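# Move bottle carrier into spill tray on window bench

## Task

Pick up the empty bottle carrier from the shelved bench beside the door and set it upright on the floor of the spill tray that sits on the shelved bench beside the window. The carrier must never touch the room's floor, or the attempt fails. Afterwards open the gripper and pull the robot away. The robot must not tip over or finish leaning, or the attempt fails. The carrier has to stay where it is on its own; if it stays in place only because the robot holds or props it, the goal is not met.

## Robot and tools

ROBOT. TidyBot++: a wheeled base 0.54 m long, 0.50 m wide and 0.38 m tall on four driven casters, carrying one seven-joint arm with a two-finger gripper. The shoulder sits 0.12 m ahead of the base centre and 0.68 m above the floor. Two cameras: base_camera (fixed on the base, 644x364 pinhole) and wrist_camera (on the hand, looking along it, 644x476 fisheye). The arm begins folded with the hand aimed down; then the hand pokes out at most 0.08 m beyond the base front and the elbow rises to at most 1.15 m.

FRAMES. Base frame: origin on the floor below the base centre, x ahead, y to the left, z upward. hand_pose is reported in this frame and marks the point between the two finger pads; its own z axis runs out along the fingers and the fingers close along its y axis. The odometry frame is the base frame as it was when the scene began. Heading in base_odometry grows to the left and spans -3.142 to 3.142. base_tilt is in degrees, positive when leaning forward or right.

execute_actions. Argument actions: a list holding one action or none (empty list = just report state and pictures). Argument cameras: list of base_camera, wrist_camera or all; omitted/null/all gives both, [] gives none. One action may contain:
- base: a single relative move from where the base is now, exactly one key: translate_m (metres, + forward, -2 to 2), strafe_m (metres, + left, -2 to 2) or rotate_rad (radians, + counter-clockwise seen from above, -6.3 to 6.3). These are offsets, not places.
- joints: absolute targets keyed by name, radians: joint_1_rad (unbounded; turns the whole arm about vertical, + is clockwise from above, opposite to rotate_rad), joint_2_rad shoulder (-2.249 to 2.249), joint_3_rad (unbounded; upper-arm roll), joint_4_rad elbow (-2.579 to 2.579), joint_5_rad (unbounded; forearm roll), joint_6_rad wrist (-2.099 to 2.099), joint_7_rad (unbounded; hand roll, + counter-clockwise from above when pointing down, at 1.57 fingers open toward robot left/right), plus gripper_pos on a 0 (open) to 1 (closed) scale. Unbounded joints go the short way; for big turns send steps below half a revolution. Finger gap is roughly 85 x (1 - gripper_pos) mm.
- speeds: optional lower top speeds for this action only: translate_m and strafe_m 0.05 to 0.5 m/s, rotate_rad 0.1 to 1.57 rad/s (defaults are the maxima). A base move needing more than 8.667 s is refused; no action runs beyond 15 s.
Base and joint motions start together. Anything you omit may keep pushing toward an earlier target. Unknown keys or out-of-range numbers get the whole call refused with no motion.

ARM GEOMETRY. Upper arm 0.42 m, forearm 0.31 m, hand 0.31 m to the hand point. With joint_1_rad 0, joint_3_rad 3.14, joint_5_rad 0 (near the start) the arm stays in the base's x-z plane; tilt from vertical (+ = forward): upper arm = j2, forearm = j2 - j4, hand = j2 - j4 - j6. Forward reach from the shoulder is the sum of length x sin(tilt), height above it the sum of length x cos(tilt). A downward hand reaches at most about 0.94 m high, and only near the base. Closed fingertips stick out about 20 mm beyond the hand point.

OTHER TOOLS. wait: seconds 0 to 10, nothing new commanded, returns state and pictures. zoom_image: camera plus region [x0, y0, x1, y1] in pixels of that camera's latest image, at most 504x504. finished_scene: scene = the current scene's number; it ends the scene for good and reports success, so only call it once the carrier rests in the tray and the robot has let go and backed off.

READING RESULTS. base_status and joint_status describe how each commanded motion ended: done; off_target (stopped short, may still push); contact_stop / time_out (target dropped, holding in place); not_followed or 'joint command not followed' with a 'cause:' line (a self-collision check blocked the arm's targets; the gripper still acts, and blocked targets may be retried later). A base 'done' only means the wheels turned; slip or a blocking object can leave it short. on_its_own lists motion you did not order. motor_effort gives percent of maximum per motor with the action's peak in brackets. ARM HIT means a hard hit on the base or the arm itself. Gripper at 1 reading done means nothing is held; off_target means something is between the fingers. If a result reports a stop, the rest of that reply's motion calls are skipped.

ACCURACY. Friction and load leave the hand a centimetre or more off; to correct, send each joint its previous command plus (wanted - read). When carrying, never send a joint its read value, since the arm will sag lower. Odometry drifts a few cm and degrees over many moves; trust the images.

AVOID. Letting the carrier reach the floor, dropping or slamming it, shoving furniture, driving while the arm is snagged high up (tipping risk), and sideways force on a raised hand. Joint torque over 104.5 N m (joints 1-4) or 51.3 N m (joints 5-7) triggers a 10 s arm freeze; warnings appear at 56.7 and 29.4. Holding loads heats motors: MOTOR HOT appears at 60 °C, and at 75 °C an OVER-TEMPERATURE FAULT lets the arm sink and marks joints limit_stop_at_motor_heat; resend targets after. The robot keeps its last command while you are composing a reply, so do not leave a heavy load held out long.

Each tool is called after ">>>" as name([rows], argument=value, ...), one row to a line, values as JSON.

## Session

>>> execute_actions([
  {"joints":{"joint_4_rad":-2.2,"joint_6_rad":0.1}},
])

Scene clock: 1.50 s.
base_odometry: x=+0.000 y=+0.000 heading=+0.000 (m, m, rad; odometry frame)
base_tilt: forward=-0.3 right=-0.3 (deg)
base_status: not commanded
joint_positions: joint_1_rad=-0.017 joint_2_rad=-0.365 joint_3_rad=+3.127 joint_4_rad=-2.209 joint_5_rad=+0.016 joint_6_rad=+0.086 joint_7_rad=+1.618 gripper_pos=+0.000
joint_status: all done
motor_effort: joint_1_rad=-1(2) joint_2_rad=-8(9) joint_3_rad=+0(1) joint_4_rad=+21(20) joint_5_rad=-1(0) joint_6_rad=+9(9) joint_7_rad=+0(1) (%)
hand_pose: x=+0.5768 y=+0.0174 z=+0.9323 quat_wxyz=(+0.011, +0.769, +0.038, +0.638) (m; base frame)
pictures: base_camera, wrist_camera
camera_calibration (this result's frames):
wrist_camera: T_world_to_cam=[[0.0123931, -0.999274, 0.0360338, -0.0288905], [-0.175635, -0.0376517, -0.983735, 1.07745], [0.984377, 0.00586272, -0.175974, -0.268427], [0, 0, 0, 1]] pos_world=[0.453829, 0.0132719, 1.01373]
Images, in order (width x height): base_camera 644x364, wrist_camera 644x476.

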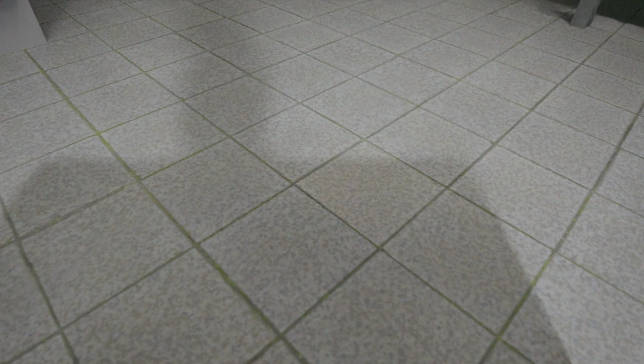

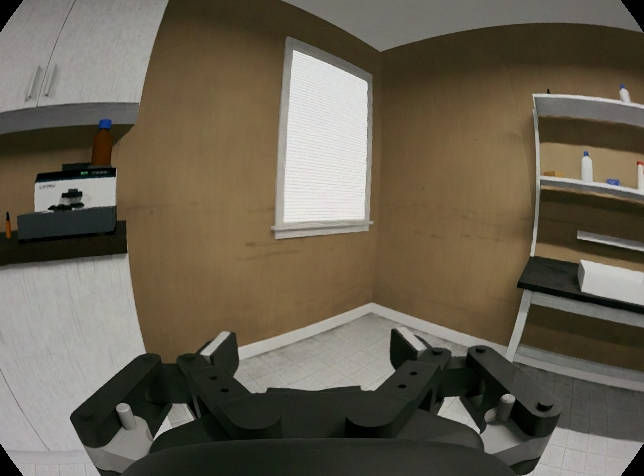

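>>> execute_actions([
  {"base":{"rotate_rad":-0.8},"joints":{"joint_7_rad":1.55}},
])

>>> execute_actions([
  {"base":{"rotate_rad":-3.14}},
])

Scene clock: 6.20 s.
base_odometry: x=+0.000 y=+0.000 heading=-0.798 (m, m, rad; odometry frame)
base_tilt: forward=-0.3 right=-0.3 (deg)
base_status: done
joint_positions: joint_1_rad=-0.017 joint_2_rad=-0.365 joint_3_rad=+3.130 joint_4_rad=-2.209 joint_5_rad=+0.016 joint_6_rad=+0.086 joint_7_rad=+1.590 gripper_pos=+0.000
joint_status: all done
motor_effort: joint_1_rad=-2(3) joint_2_rad=-8(10) joint_3_rad=+0(3) joint_4_rad=+22(21) joint_5_rad=-1(0) joint_6_rad=+9(9) joint_7_rad=+1(1) (%)
hand_pose: x=+0.5769 y=+0.0152 z=+0.9323 quat_wxyz=(+0.003, +0.769, +0.026, +0.638) (m; base frame)
pictures: base_camera, wrist_camera
camera_calibration (this result's frames):
wrist_camera: T_world_to_cam=[[0.00325551, -0.999966, 0.00762961, 0.000694913], [-0.176661, -0.00808475, -0.984239, 1.07802], [0.984266, 0.00185635, -0.176681, -0.267736], [0, 0, 0, 1]] pos_world=[0.453965, 0.00990742, 1.01372]
Images, in order (width x height): base_camera 644x364, wrist_camera 644x476.

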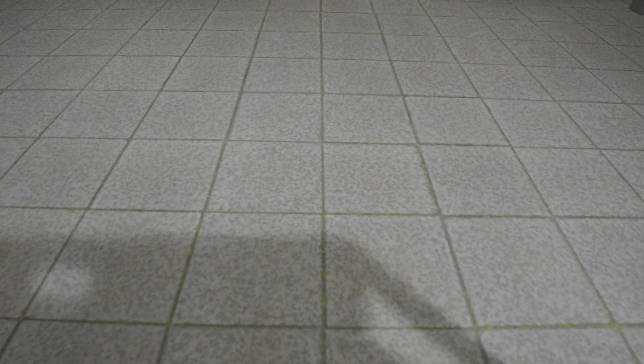

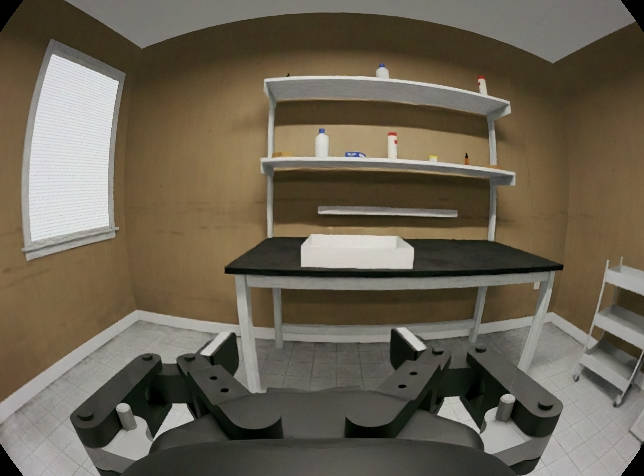

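Scene clock: 9.50 s.
base_odometry: x=+0.000 y=+0.000 heading=+2.346 (m, m, rad; odometry frame)
base_tilt: forward=-0.3 right=-0.3 (deg)
base_status: done
joint_positions: joint_1_rad=-0.017 joint_2_rad=-0.365 joint_3_rad=+3.128 joint_4_rad=-2.209 joint_5_rad=+0.016 joint_6_rad=+0.086 joint_7_rad=+1.590 gripper_pos=+0.000
joint_status: not commanded
motor_effort: joint_1_rad=-2(0) joint_2_rad=-8(10) joint_3_rad=-1(2) joint_4_rad=+21(20) joint_5_rad=-1(0) joint_6_rad=+9(9) joint_7_rad=+0(0) (%)
hand_pose: x=+0.5769 y=+0.0166 z=+0.9323 quat_wxyz=(+0.003, +0.769, +0.027, +0.638) (m; base frame)
pictures: base_camera, wrist_camera
camera_calibration (this result's frames):
wrist_camera: T_world_to_cam=[[0.00571331, -0.999947, 0.00856999, -0.000239049], [-0.176623, -0.00944448, -0.984233, 1.078], [0.984262, 0.00410956, -0.176668, -0.267718], [0, 0, 0, 1]] pos_world=[0.453905, 0.0110423, 1.0137]
Images, in order (width x height): base_camera 644x364, wrist_camera 644x476.

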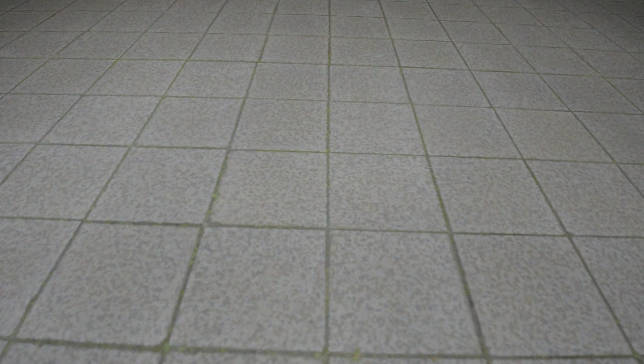

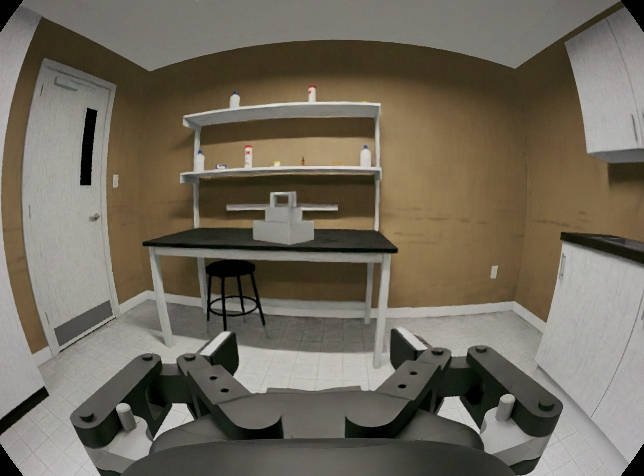

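>>> execute_actions([
  {"base":{"translate_m":0.8}},
])

Scene clock: 17.50 s.
base_odometry: x=-0.559 y=+0.572 heading=+2.345 (m, m, rad; odometry frame)
base_tilt: forward=-0.3 right=-0.3 (deg)
base_status: done
joint_positions: joint_1_rad=-0.017 joint_2_rad=-0.366 joint_3_rad=+3.128 joint_4_rad=-2.209 joint_5_rad=+0.016 joint_6_rad=+0.086 joint_7_rad=+1.590 gripper_pos=+0.000
joint_status: not commanded
motor_effort: joint_1_rad=-1(1) joint_2_rad=-7(12) joint_3_rad=+0(2) joint_4_rad=+21(22) joint_5_rad=-1(1) joint_6_rad=+9(9) joint_7_rad=+1(1) (%)
hand_pose: x=+0.5767 y=+0.0166 z=+0.9326 quat_wxyz=(+0.003, +0.769, +0.027, +0.638) (m; base frame)
pictures: base_camera, wrist_camera
camera_calibration (this result's frames):
wrist_camera: T_world_to_cam=[[0.00570805, -0.999947, 0.00856289, -0.00023355], [-0.176002, -0.00943396, -0.984345, 1.078], [0.984373, 0.0041116, -0.176047, -0.268155], [0, 0, 0, 1]] pos_world=[0.453696, 0.0110388, 1.01392]
Images, in order (width x height): base_camera 644x364, wrist_camera 644x476.

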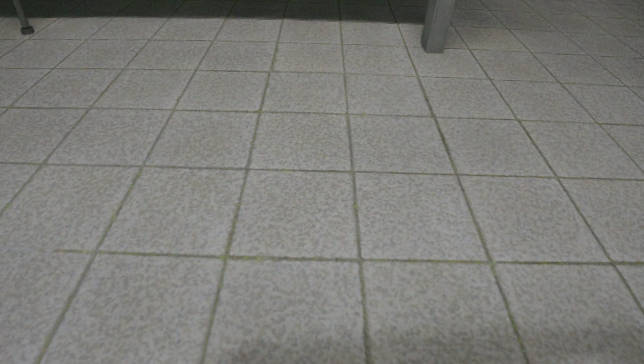

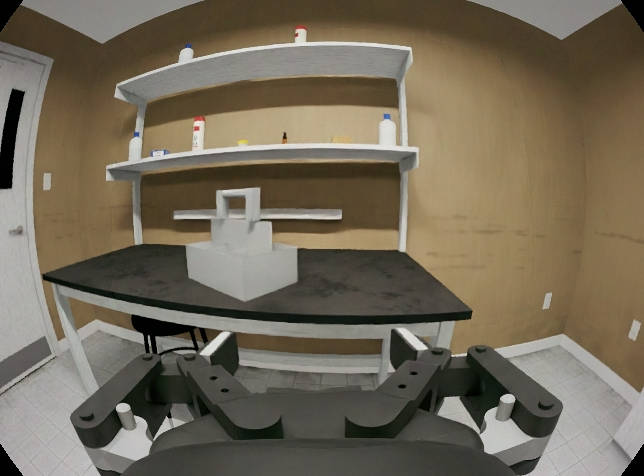

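>>> zoom_image(camera="wrist_camera", region=[150, 170, 350, 330])

Region (150, 170, 350, 330) of wrist_camera's 644x476 image, scaled by 2.520; it fills the top 403 rows of this view, and the rest is white.

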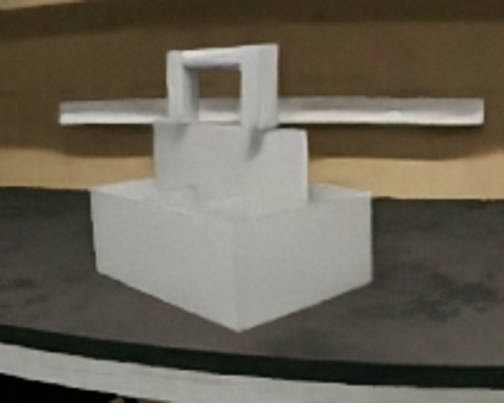

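>>> execute_actions([
  {"base":{"rotate_rad":-0.61},"joints":{"gripper_pos":0.3}},
], cameras=[])

>>> execute_actions([
  {"base":{"strafe_m":0.875},"joints":{"joint_1_rad":0.01,"joint_2_rad":-0.02,"joint_4_rad":-1.85,"joint_6_rad":0.13}},
])

Scene clock: 34.73 s.
base_odometry: x=-0.559 y=+0.572 heading=+1.737 (m, m, rad; odometry frame)
base_tilt: forward=-0.3 right=-0.3 (deg)
base_status: done
joint_positions: joint_1_rad=-0.017 joint_2_rad=-0.366 joint_3_rad=+3.130 joint_4_rad=-2.209 joint_5_rad=+0.016 joint_6_rad=+0.086 joint_7_rad=+1.590 gripper_pos=+0.300
joint_status: all done
motor_effort: joint_1_rad=-1(0) joint_2_rad=-9(9) joint_3_rad=+0(3) joint_4_rad=+21(22) joint_5_rad=+0(0) joint_6_rad=+9(9) joint_7_rad=+1(0) (%)
hand_pose: x=+0.5768 y=+0.0156 z=+0.9326 quat_wxyz=(+0.003, +0.769, +0.026, +0.638) (m; base frame)
pictures: none
No camera images: the call's "cameras" was empty. Leave "cameras" out to get every camera's image.

Scene clock: 37.83 s.
base_odometry: x=-1.423 y=+0.429 heading=+1.736 (m, m, rad; odometry frame)
base_tilt: forward=-0.3 right=-0.3 (deg)
base_status: done
joint_positions: joint_1_rad=+0.000 joint_2_rad=-0.029 joint_3_rad=+3.128 joint_4_rad=-1.872 joint_5_rad=+0.016 joint_6_rad=+0.102 joint_7_rad=+1.590 gripper_pos=+0.300
joint_status: all done
motor_effort: joint_1_rad=-1(0) joint_2_rad=-21(22) joint_3_rad=+0(3) joint_4_rad=+21(23) joint_5_rad=+0(0) joint_6_rad=+9(9) joint_7_rad=+0(1) (%)
hand_pose: x=+0.7162 y=+0.0096 z=+0.9650 quat_wxyz=(+0.007, +0.765, +0.019, +0.644) (m; base frame)
pictures: base_camera, wrist_camera
camera_calibration (this result's frames):
wrist_camera: T_world_to_cam=[[-0.0109893, -0.999933, 0.00359515, 0.00845305], [-0.161055, -0.00177845, -0.986944, 1.12613], [0.986884, -0.0114249, -0.161025, -0.415915], [0, 0, 0, 1]] pos_world=[0.591922, 0.00570347, 1.04442]
Images, in order (width x height): base_camera 644x364, wrist_camera 644x476.

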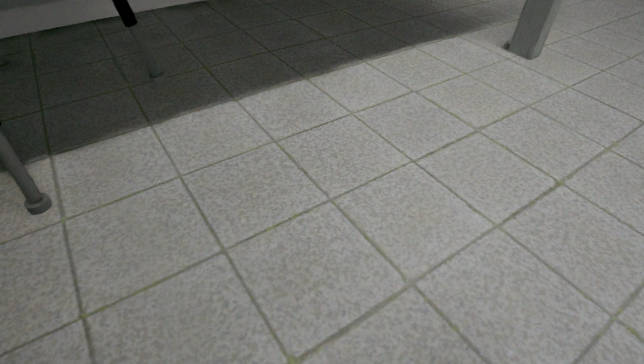

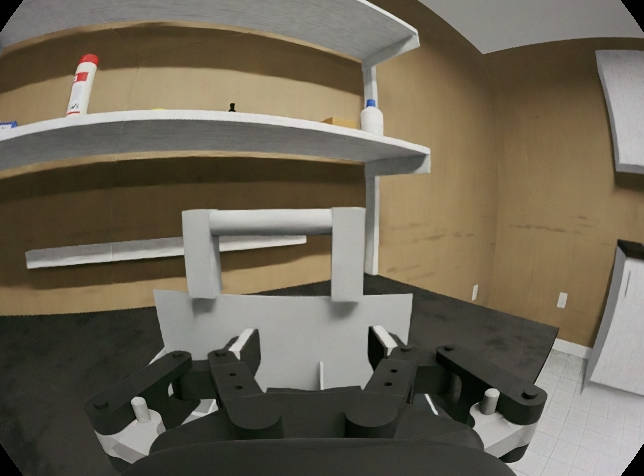

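>>> execute_actions([
  {"base":{"strafe_m":-0.028},"joints":{"joint_4_rad":-1.81}},
], cameras=[])

>>> execute_actions([
  {"base":{"translate_m":0.11},"speeds":{"translate_m":0.2}},
])

Scene clock: 42.23 s.
base_odometry: x=-1.395 y=+0.434 heading=+1.736 (m, m, rad; odometry frame)
base_tilt: forward=-0.3 right=-0.3 (deg)
base_status: done
joint_positions: joint_1_rad=+0.008 joint_2_rad=-0.029 joint_3_rad=+3.130 joint_4_rad=-1.826 joint_5_rad=+0.016 joint_6_rad=+0.105 joint_7_rad=+1.590 gripper_pos=+0.300
joint_status: all done
motor_effort: joint_1_rad=-1(4) joint_2_rad=-21(22) joint_3_rad=+1(3) joint_4_rad=+21(22) joint_5_rad=+0(0) joint_6_rad=+9(10) joint_7_rad=+0(1) (%)
hand_pose: x=+0.7221 y=+0.0041 z=+0.9939 quat_wxyz=(+0.010, +0.749, +0.015, +0.663) (m; base frame)
pictures: none
No camera images: the call's "cameras" was empty. Leave "cameras" out to get every camera's image.

Scene clock: 43.47 s.
base_odometry: x=-1.413 y=+0.542 heading=+1.736 (m, m, rad; odometry frame)
base_tilt: forward=-0.3 right=-0.3 (deg)
base_status: done
joint_positions: joint_1_rad=+0.008 joint_2_rad=-0.026 joint_3_rad=+3.130 joint_4_rad=-1.826 joint_5_rad=+0.016 joint_6_rad=+0.106 joint_7_rad=+1.590 gripper_pos=+0.300
joint_status: not commanded
motor_effort: joint_1_rad=-2(3) joint_2_rad=-18(23) joint_3_rad=+0(1) joint_4_rad=+20(23) joint_5_rad=+0(1) joint_6_rad=+9(10) joint_7_rad=+0(0) (%)
hand_pose: x=+0.7231 y=+0.0041 z=+0.9927 quat_wxyz=(+0.010, +0.749, +0.015, +0.662) (m; base frame)
pictures: base_camera, wrist_camera
camera_calibration (this result's frames):
wrist_camera: T_world_to_cam=[[-0.0204057, -0.999789, 0.00236754, 0.0108955], [-0.114343, -0.0000187789, -0.993441, 1.12719], [0.993232, -0.0205425, -0.114318, -0.469228], [0, 0, 0, 1]] pos_world=[0.59516, 0.0012752, 1.06613]
Images, in order (width x height): base_camera 644x364, wrist_camera 644x476.

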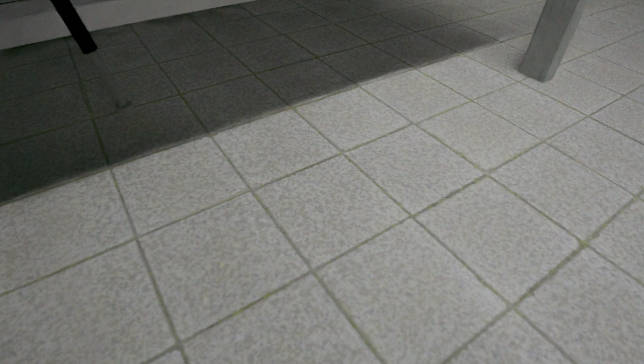

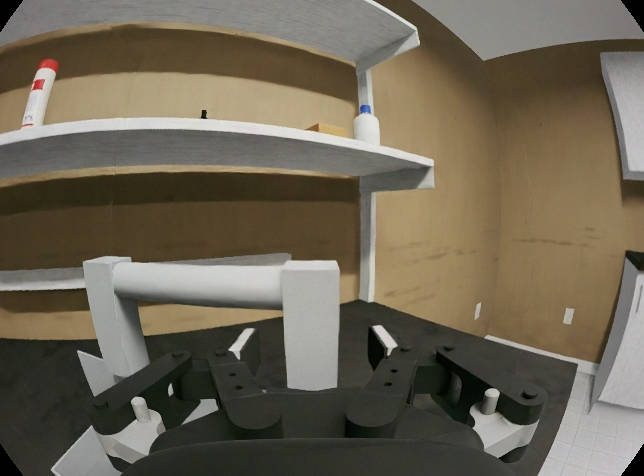

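>>> execute_actions([
  {"joints":{"joint_6_rad":0.03}},
], cameras=[])

>>> execute_actions([
  {"base":{"translate_m":0.038},"speeds":{"translate_m":0.1}},
], cameras=["wrist_camera"])

>>> execute_actions([
  {"joints":{"gripper_pos":1}},
], cameras=["wrist_camera"])

Scene clock: 49.27 s.
base_odometry: x=-1.413 y=+0.542 heading=+1.736 (m, m, rad; odometry frame)
base_tilt: forward=-0.3 right=-0.3 (deg)
base_status: not commanded
joint_positions: joint_1_rad=+0.008 joint_2_rad=-0.026 joint_3_rad=+3.130 joint_4_rad=-1.825 joint_5_rad=+0.016 joint_6_rad=+0.051 joint_7_rad=+1.590 gripper_pos=+0.300
joint_status: all done
motor_effort: joint_1_rad=-2(2) joint_2_rad=-21(23) joint_3_rad=+0(0) joint_4_rad=+21(21) joint_5_rad=-1(0) joint_6_rad=+9(9) joint_7_rad=+1(1) (%)
hand_pose: x=+0.7206 y=+0.0038 z=+0.9760 quat_wxyz=(+0.010, +0.767, +0.015, +0.641) (m; base frame)
pictures: none
No camera images: the call's "cameras" was empty. Leave "cameras" out to get every camera's image.

Scene clock: 50.13 s.
base_odometry: x=-1.420 y=+0.580 heading=+1.736 (m, m, rad; odometry frame)
base_tilt: forward=-0.3 right=-0.3 (deg)
base_status: done
joint_positions: joint_1_rad=+0.008 joint_2_rad=-0.025 joint_3_rad=+3.130 joint_4_rad=-1.825 joint_5_rad=+0.016 joint_6_rad=+0.051 joint_7_rad=+1.590 gripper_pos=+0.300
joint_status: not commanded
motor_effort: joint_1_rad=-2(0) joint_2_rad=-20(24) joint_3_rad=-1(2) joint_4_rad=+20(22) joint_5_rad=+0(0) joint_6_rad=+9(9) joint_7_rad=+1(1) (%)
hand_pose: x=+0.7208 y=+0.0038 z=+0.9756 quat_wxyz=(+0.010, +0.767, +0.015, +0.641) (m; base frame)
pictures: wrist_camera
camera_calibration (this result's frames):
wrist_camera: T_world_to_cam=[[-0.0210773, -0.99977, 0.00389666, 0.00960584], [-0.169082, -0.000276823, -0.985602, 1.14175], [0.985377, -0.0214327, -0.169037, -0.409823], [0, 0, 0, 1]] pos_world=[0.597082, 0.00113608, 1.05599]
Images, in order (width x height): wrist_camera 644x476.

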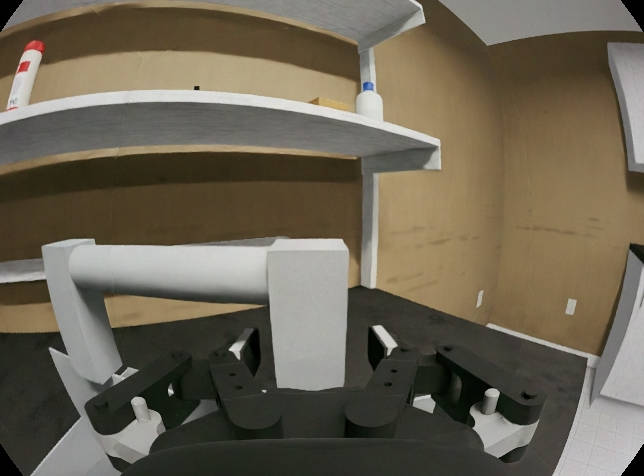

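Scene clock: 51.07 s.
base_odometry: x=-1.420 y=+0.580 heading=+1.736 (m, m, rad; odometry frame)
base_tilt: forward=-0.3 right=-0.3 (deg)
base_status: not commanded
joint_positions: joint_1_rad=+0.008 joint_2_rad=-0.025 joint_3_rad=+3.130 joint_4_rad=-1.825 joint_5_rad=+0.016 joint_6_rad=+0.051 joint_7_rad=+1.586 gripper_pos=+0.684
joint_status: gripper_pos off_target (ended at +0.684, target +1.000)
motor_effort: joint_1_rad=-2(1) joint_2_rad=-21(22) joint_3_rad=+0(0) joint_4_rad=+21(21) joint_5_rad=+0(2) joint_6_rad=+9(9) joint_7_rad=+1(2) (%)
hand_pose: x=+0.7208 y=+0.0038 z=+0.9757 quat_wxyz=(+0.009, +0.767, +0.014, +0.641) (m; base frame)
pictures: wrist_camera
camera_calibration (this result's frames):
wrist_camera: T_world_to_cam=[[-0.0217333, -0.999764, -0.000280894, 0.0142144], [-0.168933, 0.00394927, -0.98562, 1.14174], [0.985388, -0.0213733, -0.168979, -0.40989], [0, 0, 0, 1]] pos_world=[0.597087, 0.000941302, 1.05607]
Images, in order (width x height): wrist_camera 644x476.

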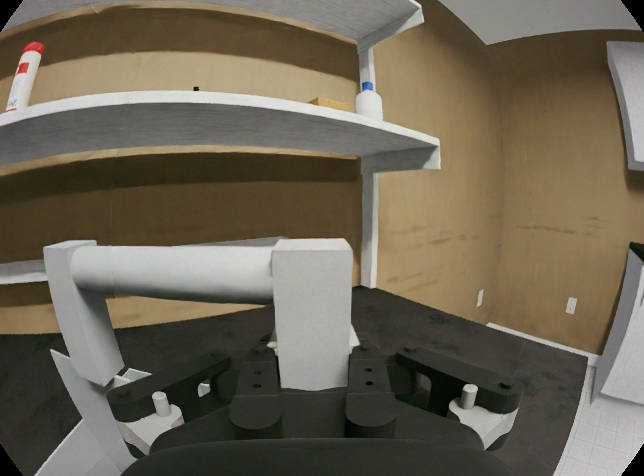

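>>> execute_actions([
  {"joints":{"joint_2_rad":-0.24,"joint_4_rad":-1.47,"joint_6_rad":-0.44}},
], cameras=[])

>>> execute_actions([
  {"base":{"translate_m":-0.4},"speeds":{"translate_m":0.35}},
], cameras=[])

>>> execute_actions([
  {"base":{"rotate_rad":-2.534},"speeds":{"rotate_rad":0.9}},
])

Scene clock: 58.37 s.
base_odometry: x=-1.420 y=+0.580 heading=+1.736 (m, m, rad; odometry frame)
base_tilt: forward=-0.3 right=-0.3 (deg)
base_status: not commanded
joint_positions: joint_1_rad=+0.008 joint_2_rad=-0.227 joint_3_rad=+3.130 joint_4_rad=-1.497 joint_5_rad=+0.016 joint_6_rad=-0.433 joint_7_rad=+1.586 gripper_pos=+0.684
joint_status: all done
motor_effort: joint_1_rad=-2(1) joint_2_rad=-17(29) joint_3_rad=+0(0) joint_4_rad=+25(27) joint_5_rad=-1(1) joint_6_rad=+12(13) joint_7_rad=+0(0) (%)
hand_pose: x=+0.6331 y=+0.0022 z=+1.1435 quat_wxyz=(+0.012, +0.752, +0.011, +0.658) (m; base frame)
pictures: none
No camera images: the call's "cameras" was empty. Leave "cameras" out to get every camera's image.

Scene clock: 60.63 s.
base_odometry: x=-1.354 y=+0.185 heading=+1.736 (m, m, rad; odometry frame)
base_tilt: forward=-0.3 right=-0.3 (deg)
base_status: done
joint_positions: joint_1_rad=+0.008 joint_2_rad=-0.222 joint_3_rad=+3.129 joint_4_rad=-1.497 joint_5_rad=+0.016 joint_6_rad=-0.437 joint_7_rad=+1.586 gripper_pos=+0.684
joint_status: not commanded
motor_effort: joint_1_rad=-2(4) joint_2_rad=-15(21) joint_3_rad=+1(4) joint_4_rad=+24(26) joint_5_rad=-1(2) joint_6_rad=+12(13) joint_7_rad=+0(0) (%)
hand_pose: x=+0.6350 y=+0.0026 z=+1.1398 quat_wxyz=(+0.012, +0.755, +0.011, +0.655) (m; base frame)
pictures: none
No camera images: the call's "cameras" was empty. Leave "cameras" out to get every camera's image.

Scene clock: 64.33 s.
base_odometry: x=-1.354 y=+0.185 heading=-0.796 (m, m, rad; odometry frame)
base_tilt: forward=-0.3 right=-0.3 (deg)
base_status: done
joint_positions: joint_1_rad=+0.009 joint_2_rad=-0.222 joint_3_rad=+3.129 joint_4_rad=-1.497 joint_5_rad=+0.016 joint_6_rad=-0.438 joint_7_rad=+1.586 gripper_pos=+0.684
joint_status: not commanded
motor_effort: joint_1_rad=-2(1) joint_2_rad=-17(19) joint_3_rad=+0(3) joint_4_rad=+24(26) joint_5_rad=-1(2) joint_6_rad=+12(13) joint_7_rad=+0(0) (%)
hand_pose: x=+0.6350 y=+0.0022 z=+1.1397 quat_wxyz=(+0.012, +0.755, +0.011, +0.655) (m; base frame)
pictures: base_camera, wrist_camera
camera_calibration (this result's frames):
wrist_camera: T_world_to_cam=[[-0.029698, -0.999559, 0.000875862, 0.0144762], [-0.132861, 0.00307899, -0.99113, 1.2723], [0.99069, -0.0295509, -0.132894, -0.342127], [0, 0, 0, 1]] pos_world=[0.508411, 0.000442259, 1.21554]
Images, in order (width x height): base_camera 644x364, wrist_camera 644x476.

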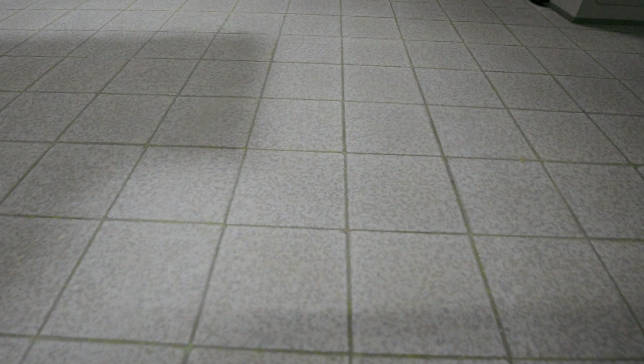

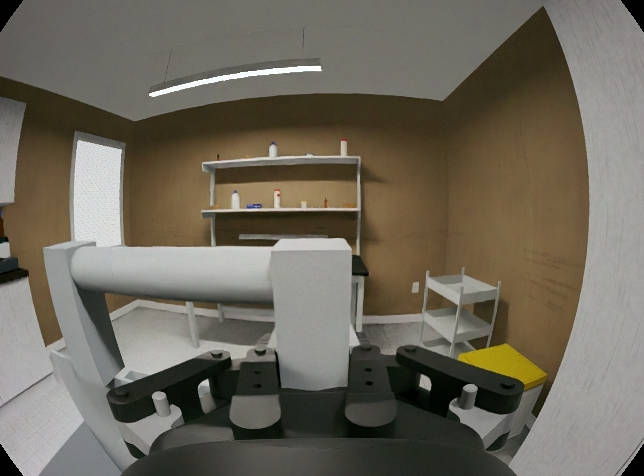

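>>> execute_actions([
  {"base":{"strafe_m":0.64}},
], cameras=[])

>>> execute_actions([
  {"base":{"translate_m":1.7},"joints":{"joint_1_rad":-0.55,"joint_6_rad":-0.5}},
])

>>> zoom_image(camera="wrist_camera", region=[340, 240, 644, 430])

Scene clock: 71.73 s.
base_odometry: x=-0.896 y=+0.632 heading=-0.797 (m, m, rad; odometry frame)
base_tilt: forward=-0.3 right=-0.3 (deg)
base_status: done
joint_positions: joint_1_rad=+0.009 joint_2_rad=-0.222 joint_3_rad=+3.127 joint_4_rad=-1.497 joint_5_rad=+0.016 joint_6_rad=-0.438 joint_7_rad=+1.586 gripper_pos=+0.684
joint_status: not commanded
motor_effort: joint_1_rad=-1(3) joint_2_rad=-16(19) joint_3_rad=+1(2) joint_4_rad=+25(25) joint_5_rad=-1(2) joint_6_rad=+12(13) joint_7_rad=+0(0) (%)
hand_pose: x=+0.6350 y=+0.0034 z=+1.1397 quat_wxyz=(+0.012, +0.755, +0.012, +0.655) (m; base frame)
pictures: none
No camera images: the call's "cameras" was empty. Leave "cameras" out to get every camera's image.

Scene clock: 76.50 s.
base_odometry: x=+0.293 y=-0.584 heading=-0.797 (m, m, rad; odometry frame)
base_tilt: forward=-0.3 right=-0.3 (deg)
base_status: done
joint_positions: joint_1_rad=-0.540 joint_2_rad=-0.223 joint_3_rad=+3.123 joint_4_rad=-1.497 joint_5_rad=+0.016 joint_6_rad=-0.494 joint_7_rad=+1.586 gripper_pos=+0.684
joint_status: all done
motor_effort: joint_1_rad=-2(2) joint_2_rad=-19(21) joint_3_rad=-1(2) joint_4_rad=+25(25) joint_5_rad=-1(1) joint_6_rad=+12(13) joint_7_rad=+0(1) (%)
hand_pose: x=+0.5537 y=+0.2721 z=+1.1226 quat_wxyz=(-0.161, +0.741, +0.223, +0.613) (m; base frame)
pictures: base_camera, wrist_camera
camera_calibration (this result's frames):
wrist_camera: T_world_to_cam=[[0.500199, -0.865902, 0.00381793, -0.051212], [-0.161021, -0.0973458, -0.982139, 1.27652], [0.850808, 0.49065, -0.18812, -0.257982], [0, 0, 0, 1]] pos_world=[0.450655, 0.206498, 1.20538]
Images, in order (width x height): base_camera 644x364, wrist_camera 644x476.

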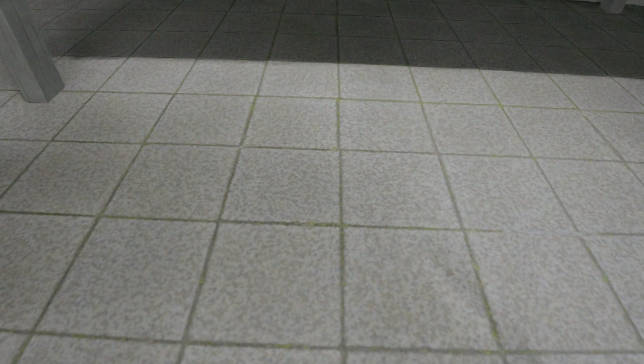

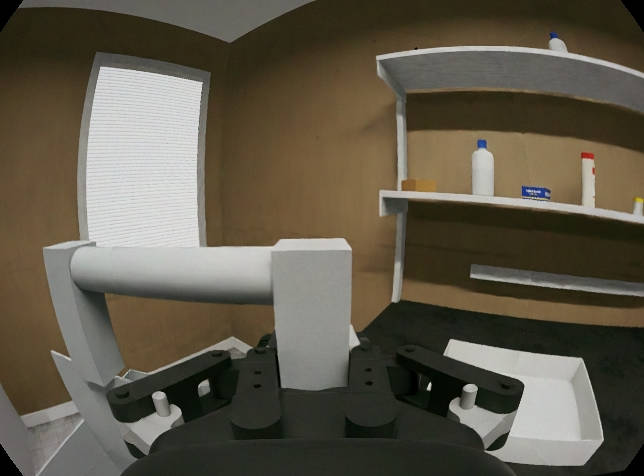

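Region (340, 240, 644, 430) of wrist_camera's 644x476 image, scaled by 1.658; it fills the top 315 rows of this view, and the rest is white.

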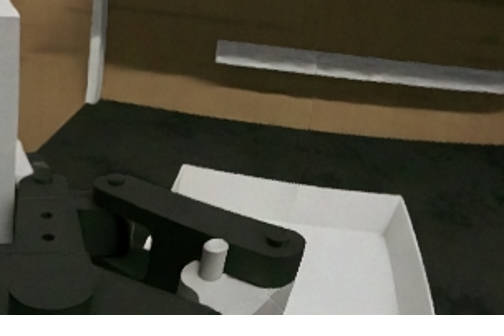

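>>> execute_actions([
  {"base":{"strafe_m":-0.08},"joints":{"joint_1_rad":0.01}},
], cameras=[])

>>> execute_actions([
  {"base":{"translate_m":0.31},"speeds":{"translate_m":0.25}},
])

Scene clock: 84.87 s.
base_odometry: x=+0.236 y=-0.640 heading=-0.797 (m, m, rad; odometry frame)
base_tilt: forward=-0.3 right=-0.3 (deg)
base_status: done
joint_positions: joint_1_rad=+0.000 joint_2_rad=-0.222 joint_3_rad=+3.124 joint_4_rad=-1.497 joint_5_rad=+0.016 joint_6_rad=-0.496 joint_7_rad=+1.586 gripper_pos=+0.684
joint_status: all done
motor_effort: joint_1_rad=-2(1) joint_2_rad=-17(20) joint_3_rad=+1(2) joint_4_rad=+25(26) joint_5_rad=-1(1) joint_6_rad=+12(13) joint_7_rad=+0(0) (%)
hand_pose: x=+0.6317 y=+0.0095 z=+1.1221 quat_wxyz=(+0.008, +0.774, +0.017, +0.633) (m; base frame)
pictures: none
No camera images: the call's "cameras" was empty. Leave "cameras" out to get every camera's image.

Scene clock: 86.97 s.
base_odometry: x=+0.452 y=-0.862 heading=-0.797 (m, m, rad; odometry frame)
base_tilt: forward=-0.3 right=-0.3 (deg)
base_status: done
joint_positions: joint_1_rad=+0.000 joint_2_rad=-0.222 joint_3_rad=+3.124 joint_4_rad=-1.497 joint_5_rad=+0.016 joint_6_rad=-0.497 joint_7_rad=+1.586 gripper_pos=+0.684
joint_status: not commanded
motor_effort: joint_1_rad=-1(2) joint_2_rad=-18(20) joint_3_rad=+0(0) joint_4_rad=+25(26) joint_5_rad=+0(1) joint_6_rad=+12(13) joint_7_rad=-1(0) (%)
hand_pose: x=+0.6318 y=+0.0095 z=+1.1214 quat_wxyz=(+0.008, +0.775, +0.017, +0.632) (m; base frame)
pictures: base_camera, wrist_camera
camera_calibration (this result's frames):
wrist_camera: T_world_to_cam=[[-0.0167654, -0.999853, 0.00367842, 0.0103678], [-0.19175, -0.000395459, -0.981444, 1.28009], [0.981301, -0.0171596, -0.191715, -0.269443], [0, 0, 0, 1]] pos_world=[0.510035, 0.00624897, 1.20464]
Images, in order (width x height): base_camera 644x364, wrist_camera 644x476.

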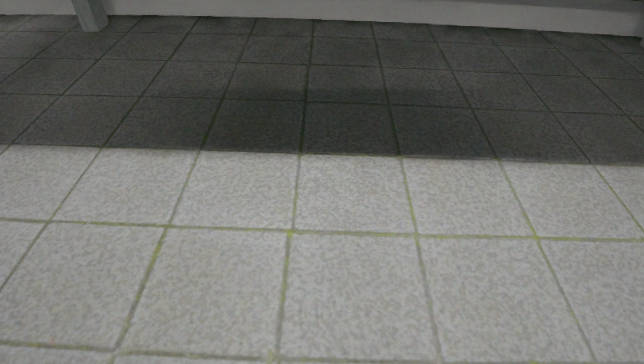

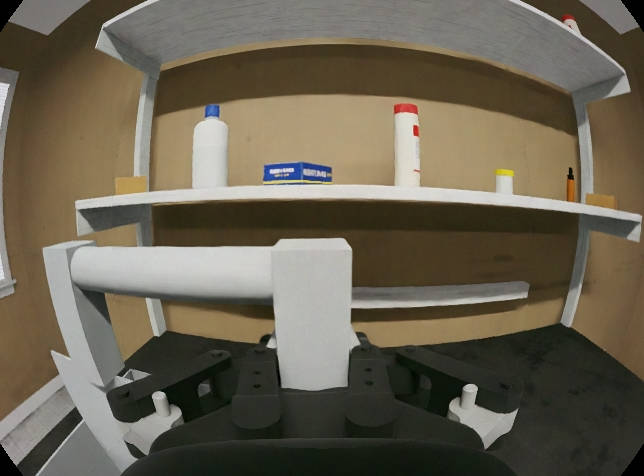

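>>> execute_actions([
  {"joints":{"joint_2_rad":-0.25,"joint_4_rad":-1.76,"joint_6_rad":-0.19}},
], cameras=[])

>>> execute_actions([
  {"joints":{"joint_4_rad":-1.89,"joint_6_rad":-0.06}},
], cameras=["wrist_camera"])

Scene clock: 93.23 s.
base_odometry: x=+0.452 y=-0.862 heading=-0.797 (m, m, rad; odometry frame)
base_tilt: forward=-0.3 right=-0.3 (deg)
base_status: not commanded
joint_positions: joint_1_rad=+0.000 joint_2_rad=-0.222 joint_3_rad=+3.124 joint_4_rad=-1.764 joint_5_rad=+0.016 joint_6_rad=-0.238 joint_7_rad=+1.586 gripper_pos=+0.684
joint_status: all done
motor_effort: joint_1_rad=-1(1) joint_2_rad=-18(19) joint_3_rad=+0(0) joint_4_rad=+25(27) joint_5_rad=-1(1) joint_6_rad=+12(13) joint_7_rad=+0(0) (%)
hand_pose: x=+0.6448 y=+0.0105 z=+1.0363 quat_wxyz=(+0.007, +0.777, +0.018, +0.629) (m; base frame)
pictures: none
No camera images: the call's "cameras" was empty. Leave "cameras" out to get every camera's image.

Scene clock: 94.33 s.
base_odometry: x=+0.452 y=-0.862 heading=-0.797 (m, m, rad; odometry frame)
base_tilt: forward=-0.3 right=-0.3 (deg)
base_status: not commanded
joint_positions: joint_1_rad=+0.000 joint_2_rad=-0.222 joint_3_rad=+3.124 joint_4_rad=-1.897 joint_5_rad=+0.016 joint_6_rad=-0.108 joint_7_rad=+1.586 gripper_pos=+0.684
joint_status: all done
motor_effort: joint_1_rad=-1(2) joint_2_rad=-18(19) joint_3_rad=+0(1) joint_4_rad=+26(26) joint_5_rad=-1(1) joint_6_rad=+12(12) joint_7_rad=+0(0) (%)
hand_pose: x=+0.6430 y=+0.0110 z=+0.9938 quat_wxyz=(+0.006, +0.778, +0.019, +0.628) (m; base frame)
pictures: wrist_camera
camera_calibration (this result's frames):
wrist_camera: T_world_to_cam=[[-0.0107003, -0.999932, 0.0045958, 0.00772441], [-0.202434, -0.00233469, -0.979293, 1.16177], [0.979237, -0.0114091, -0.202395, -0.292998], [0, 0, 0, 1]] pos_world=[0.522178, 0.00709341, 1.07837]
Images, in order (width x height): wrist_camera 644x476.

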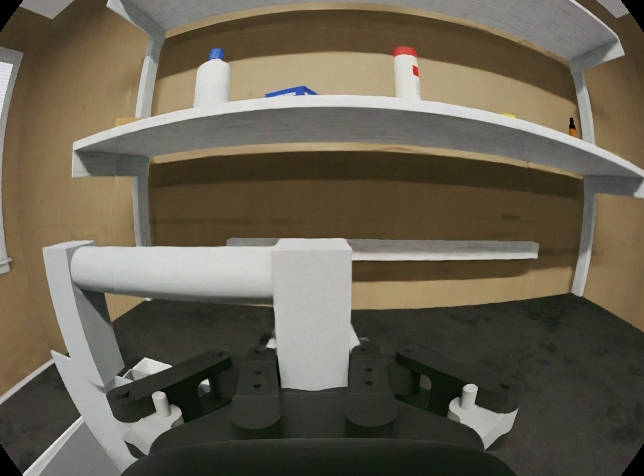

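>>> execute_actions([
  {"joints":{"joint_4_rad":-1.97,"joint_6_rad":0.05}},
], cameras=[])

Scene clock: 97.17 s.
base_odometry: x=+0.452 y=-0.862 heading=-0.797 (m, m, rad; odometry frame)
base_tilt: forward=-0.3 right=-0.3 (deg)
base_status: not commanded
joint_positions: joint_1_rad=+0.000 joint_2_rad=-0.222 joint_3_rad=+3.124 joint_4_rad=-1.973 joint_5_rad=+0.016 joint_6_rad=+0.004 joint_7_rad=+1.586 gripper_pos=+0.684
joint_status: all done
motor_effort: joint_1_rad=-1(2) joint_2_rad=-17(18) joint_3_rad=+1(0) joint_4_rad=+25(27) joint_5_rad=-1(2) joint_6_rad=+12(12) joint_7_rad=-1(0) (%)
hand_pose: x=+0.6418 y=+0.0115 z=+0.9809 quat_wxyz=(+0.006, +0.767, +0.020, +0.642) (m; base frame)
pictures: none
No camera images: the call's "cameras" was empty. Leave "cameras" out to get every camera's image.

>>> execute_actions([
  {"joints":{"joint_4_rad":-2.04,"joint_6_rad":0.11}},
], cameras=[])

Scene clock: 101.40 s.
base_odometry: x=+0.452 y=-0.862 heading=-0.797 (m, m, rad; odometry frame)
base_tilt: forward=-0.3 right=-0.3 (deg)
base_status: not commanded
joint_positions: joint_1_rad=+0.000 joint_2_rad=-0.234 joint_3_rad=+3.124 joint_4_rad=-2.018 joint_5_rad=+0.016 joint_6_rad=+0.077 joint_7_rad=+1.582 gripper_pos=+0.684
joint_status: all done
motor_effort: joint_1_rad=-2(2) joint_2_rad=-13(17) joint_3_rad=+0(1) joint_4_rad=+21(24) joint_5_rad=+0(1) joint_6_rad=+10(12) joint_7_rad=+2(3) (%)
hand_pose: x=+0.6367 y=+0.0118 z=+0.9824 quat_wxyz=(+0.004, +0.753, +0.018, +0.657) (m; base frame)
pictures: none
No camera images: the call's "cameras" was empty. Leave "cameras" out to get every camera's image.

Landed.

>>> execute_actions([
  {"joints":{"gripper_pos":0.3}},
], cameras=[])

>>> execute_actions([
  {"base":{"translate_m":-0.45},"speeds":{"translate_m":0.3}},
], cameras=["wrist_camera"])

Scene clock: 106.10 s.
base_odometry: x=+0.452 y=-0.862 heading=-0.797 (m, m, rad; odometry frame)
base_tilt: forward=-0.3 right=-0.3 (deg)
base_status: not commanded
joint_positions: joint_1_rad=+0.000 joint_2_rad=-0.234 joint_3_rad=+3.124 joint_4_rad=-2.018 joint_5_rad=+0.016 joint_6_rad=+0.082 joint_7_rad=+1.582 gripper_pos=+0.300
joint_status: all done
motor_effort: joint_1_rad=-2(2) joint_2_rad=-13(14) joint_3_rad=+0(1) joint_4_rad=+21(21) joint_5_rad=+0(1) joint_6_rad=+9(10) joint_7_rad=+1(2) (%)
hand_pose: x=+0.6369 y=+0.0118 z=+0.9840 quat_wxyz=(+0.004, +0.752, +0.018, +0.659) (m; base frame)
pictures: none
No camera images: the call's "cameras" was empty. Leave "cameras" out to get every camera's image.

Scene clock: 108.60 s.
base_odometry: x=+0.138 y=-0.540 heading=-0.798 (m, m, rad; odometry frame)
base_tilt: forward=-0.3 right=-0.3 (deg)
base_status: done
joint_positions: joint_1_rad=+0.001 joint_2_rad=-0.244 joint_3_rad=+3.125 joint_4_rad=-2.020 joint_5_rad=+0.016 joint_6_rad=+0.085 joint_7_rad=+1.582 gripper_pos=+0.300
joint_status: not commanded
motor_effort: joint_1_rad=-2(0) joint_2_rad=-11(18) joint_3_rad=+1(2) joint_4_rad=+21(22) joint_5_rad=-1(1) joint_6_rad=+9(10) joint_7_rad=+0(0) (%)
hand_pose: x=+0.6337 y=+0.0108 z=+0.9884 quat_wxyz=(+0.005, +0.748, +0.018, +0.663) (m; base frame)
pictures: wrist_camera
camera_calibration (this result's frames):
wrist_camera: T_world_to_cam=[[-0.0101033, -0.999947, -0.00171769, 0.0133169], [-0.111919, 0.0028378, -0.993713, 1.11141], [0.993666, -0.00984755, -0.111942, -0.383542], [0, 0, 0, 1]] pos_world=[0.505635, 0.00638531, 1.06151]
Images, in order (width x height): wrist_camera 644x476.

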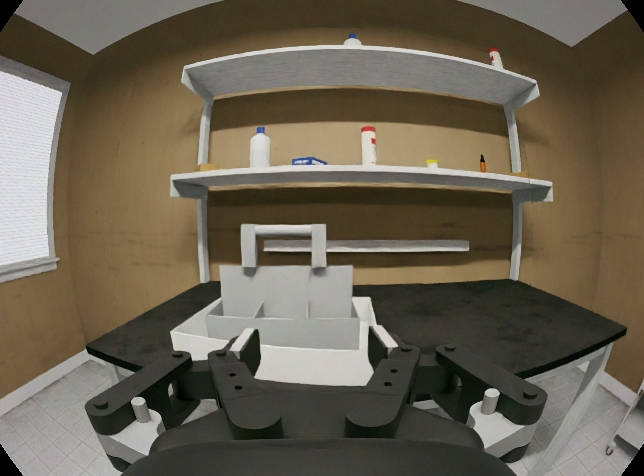

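>>> finished_scene(scene=2)

The scene is finished: the task was done.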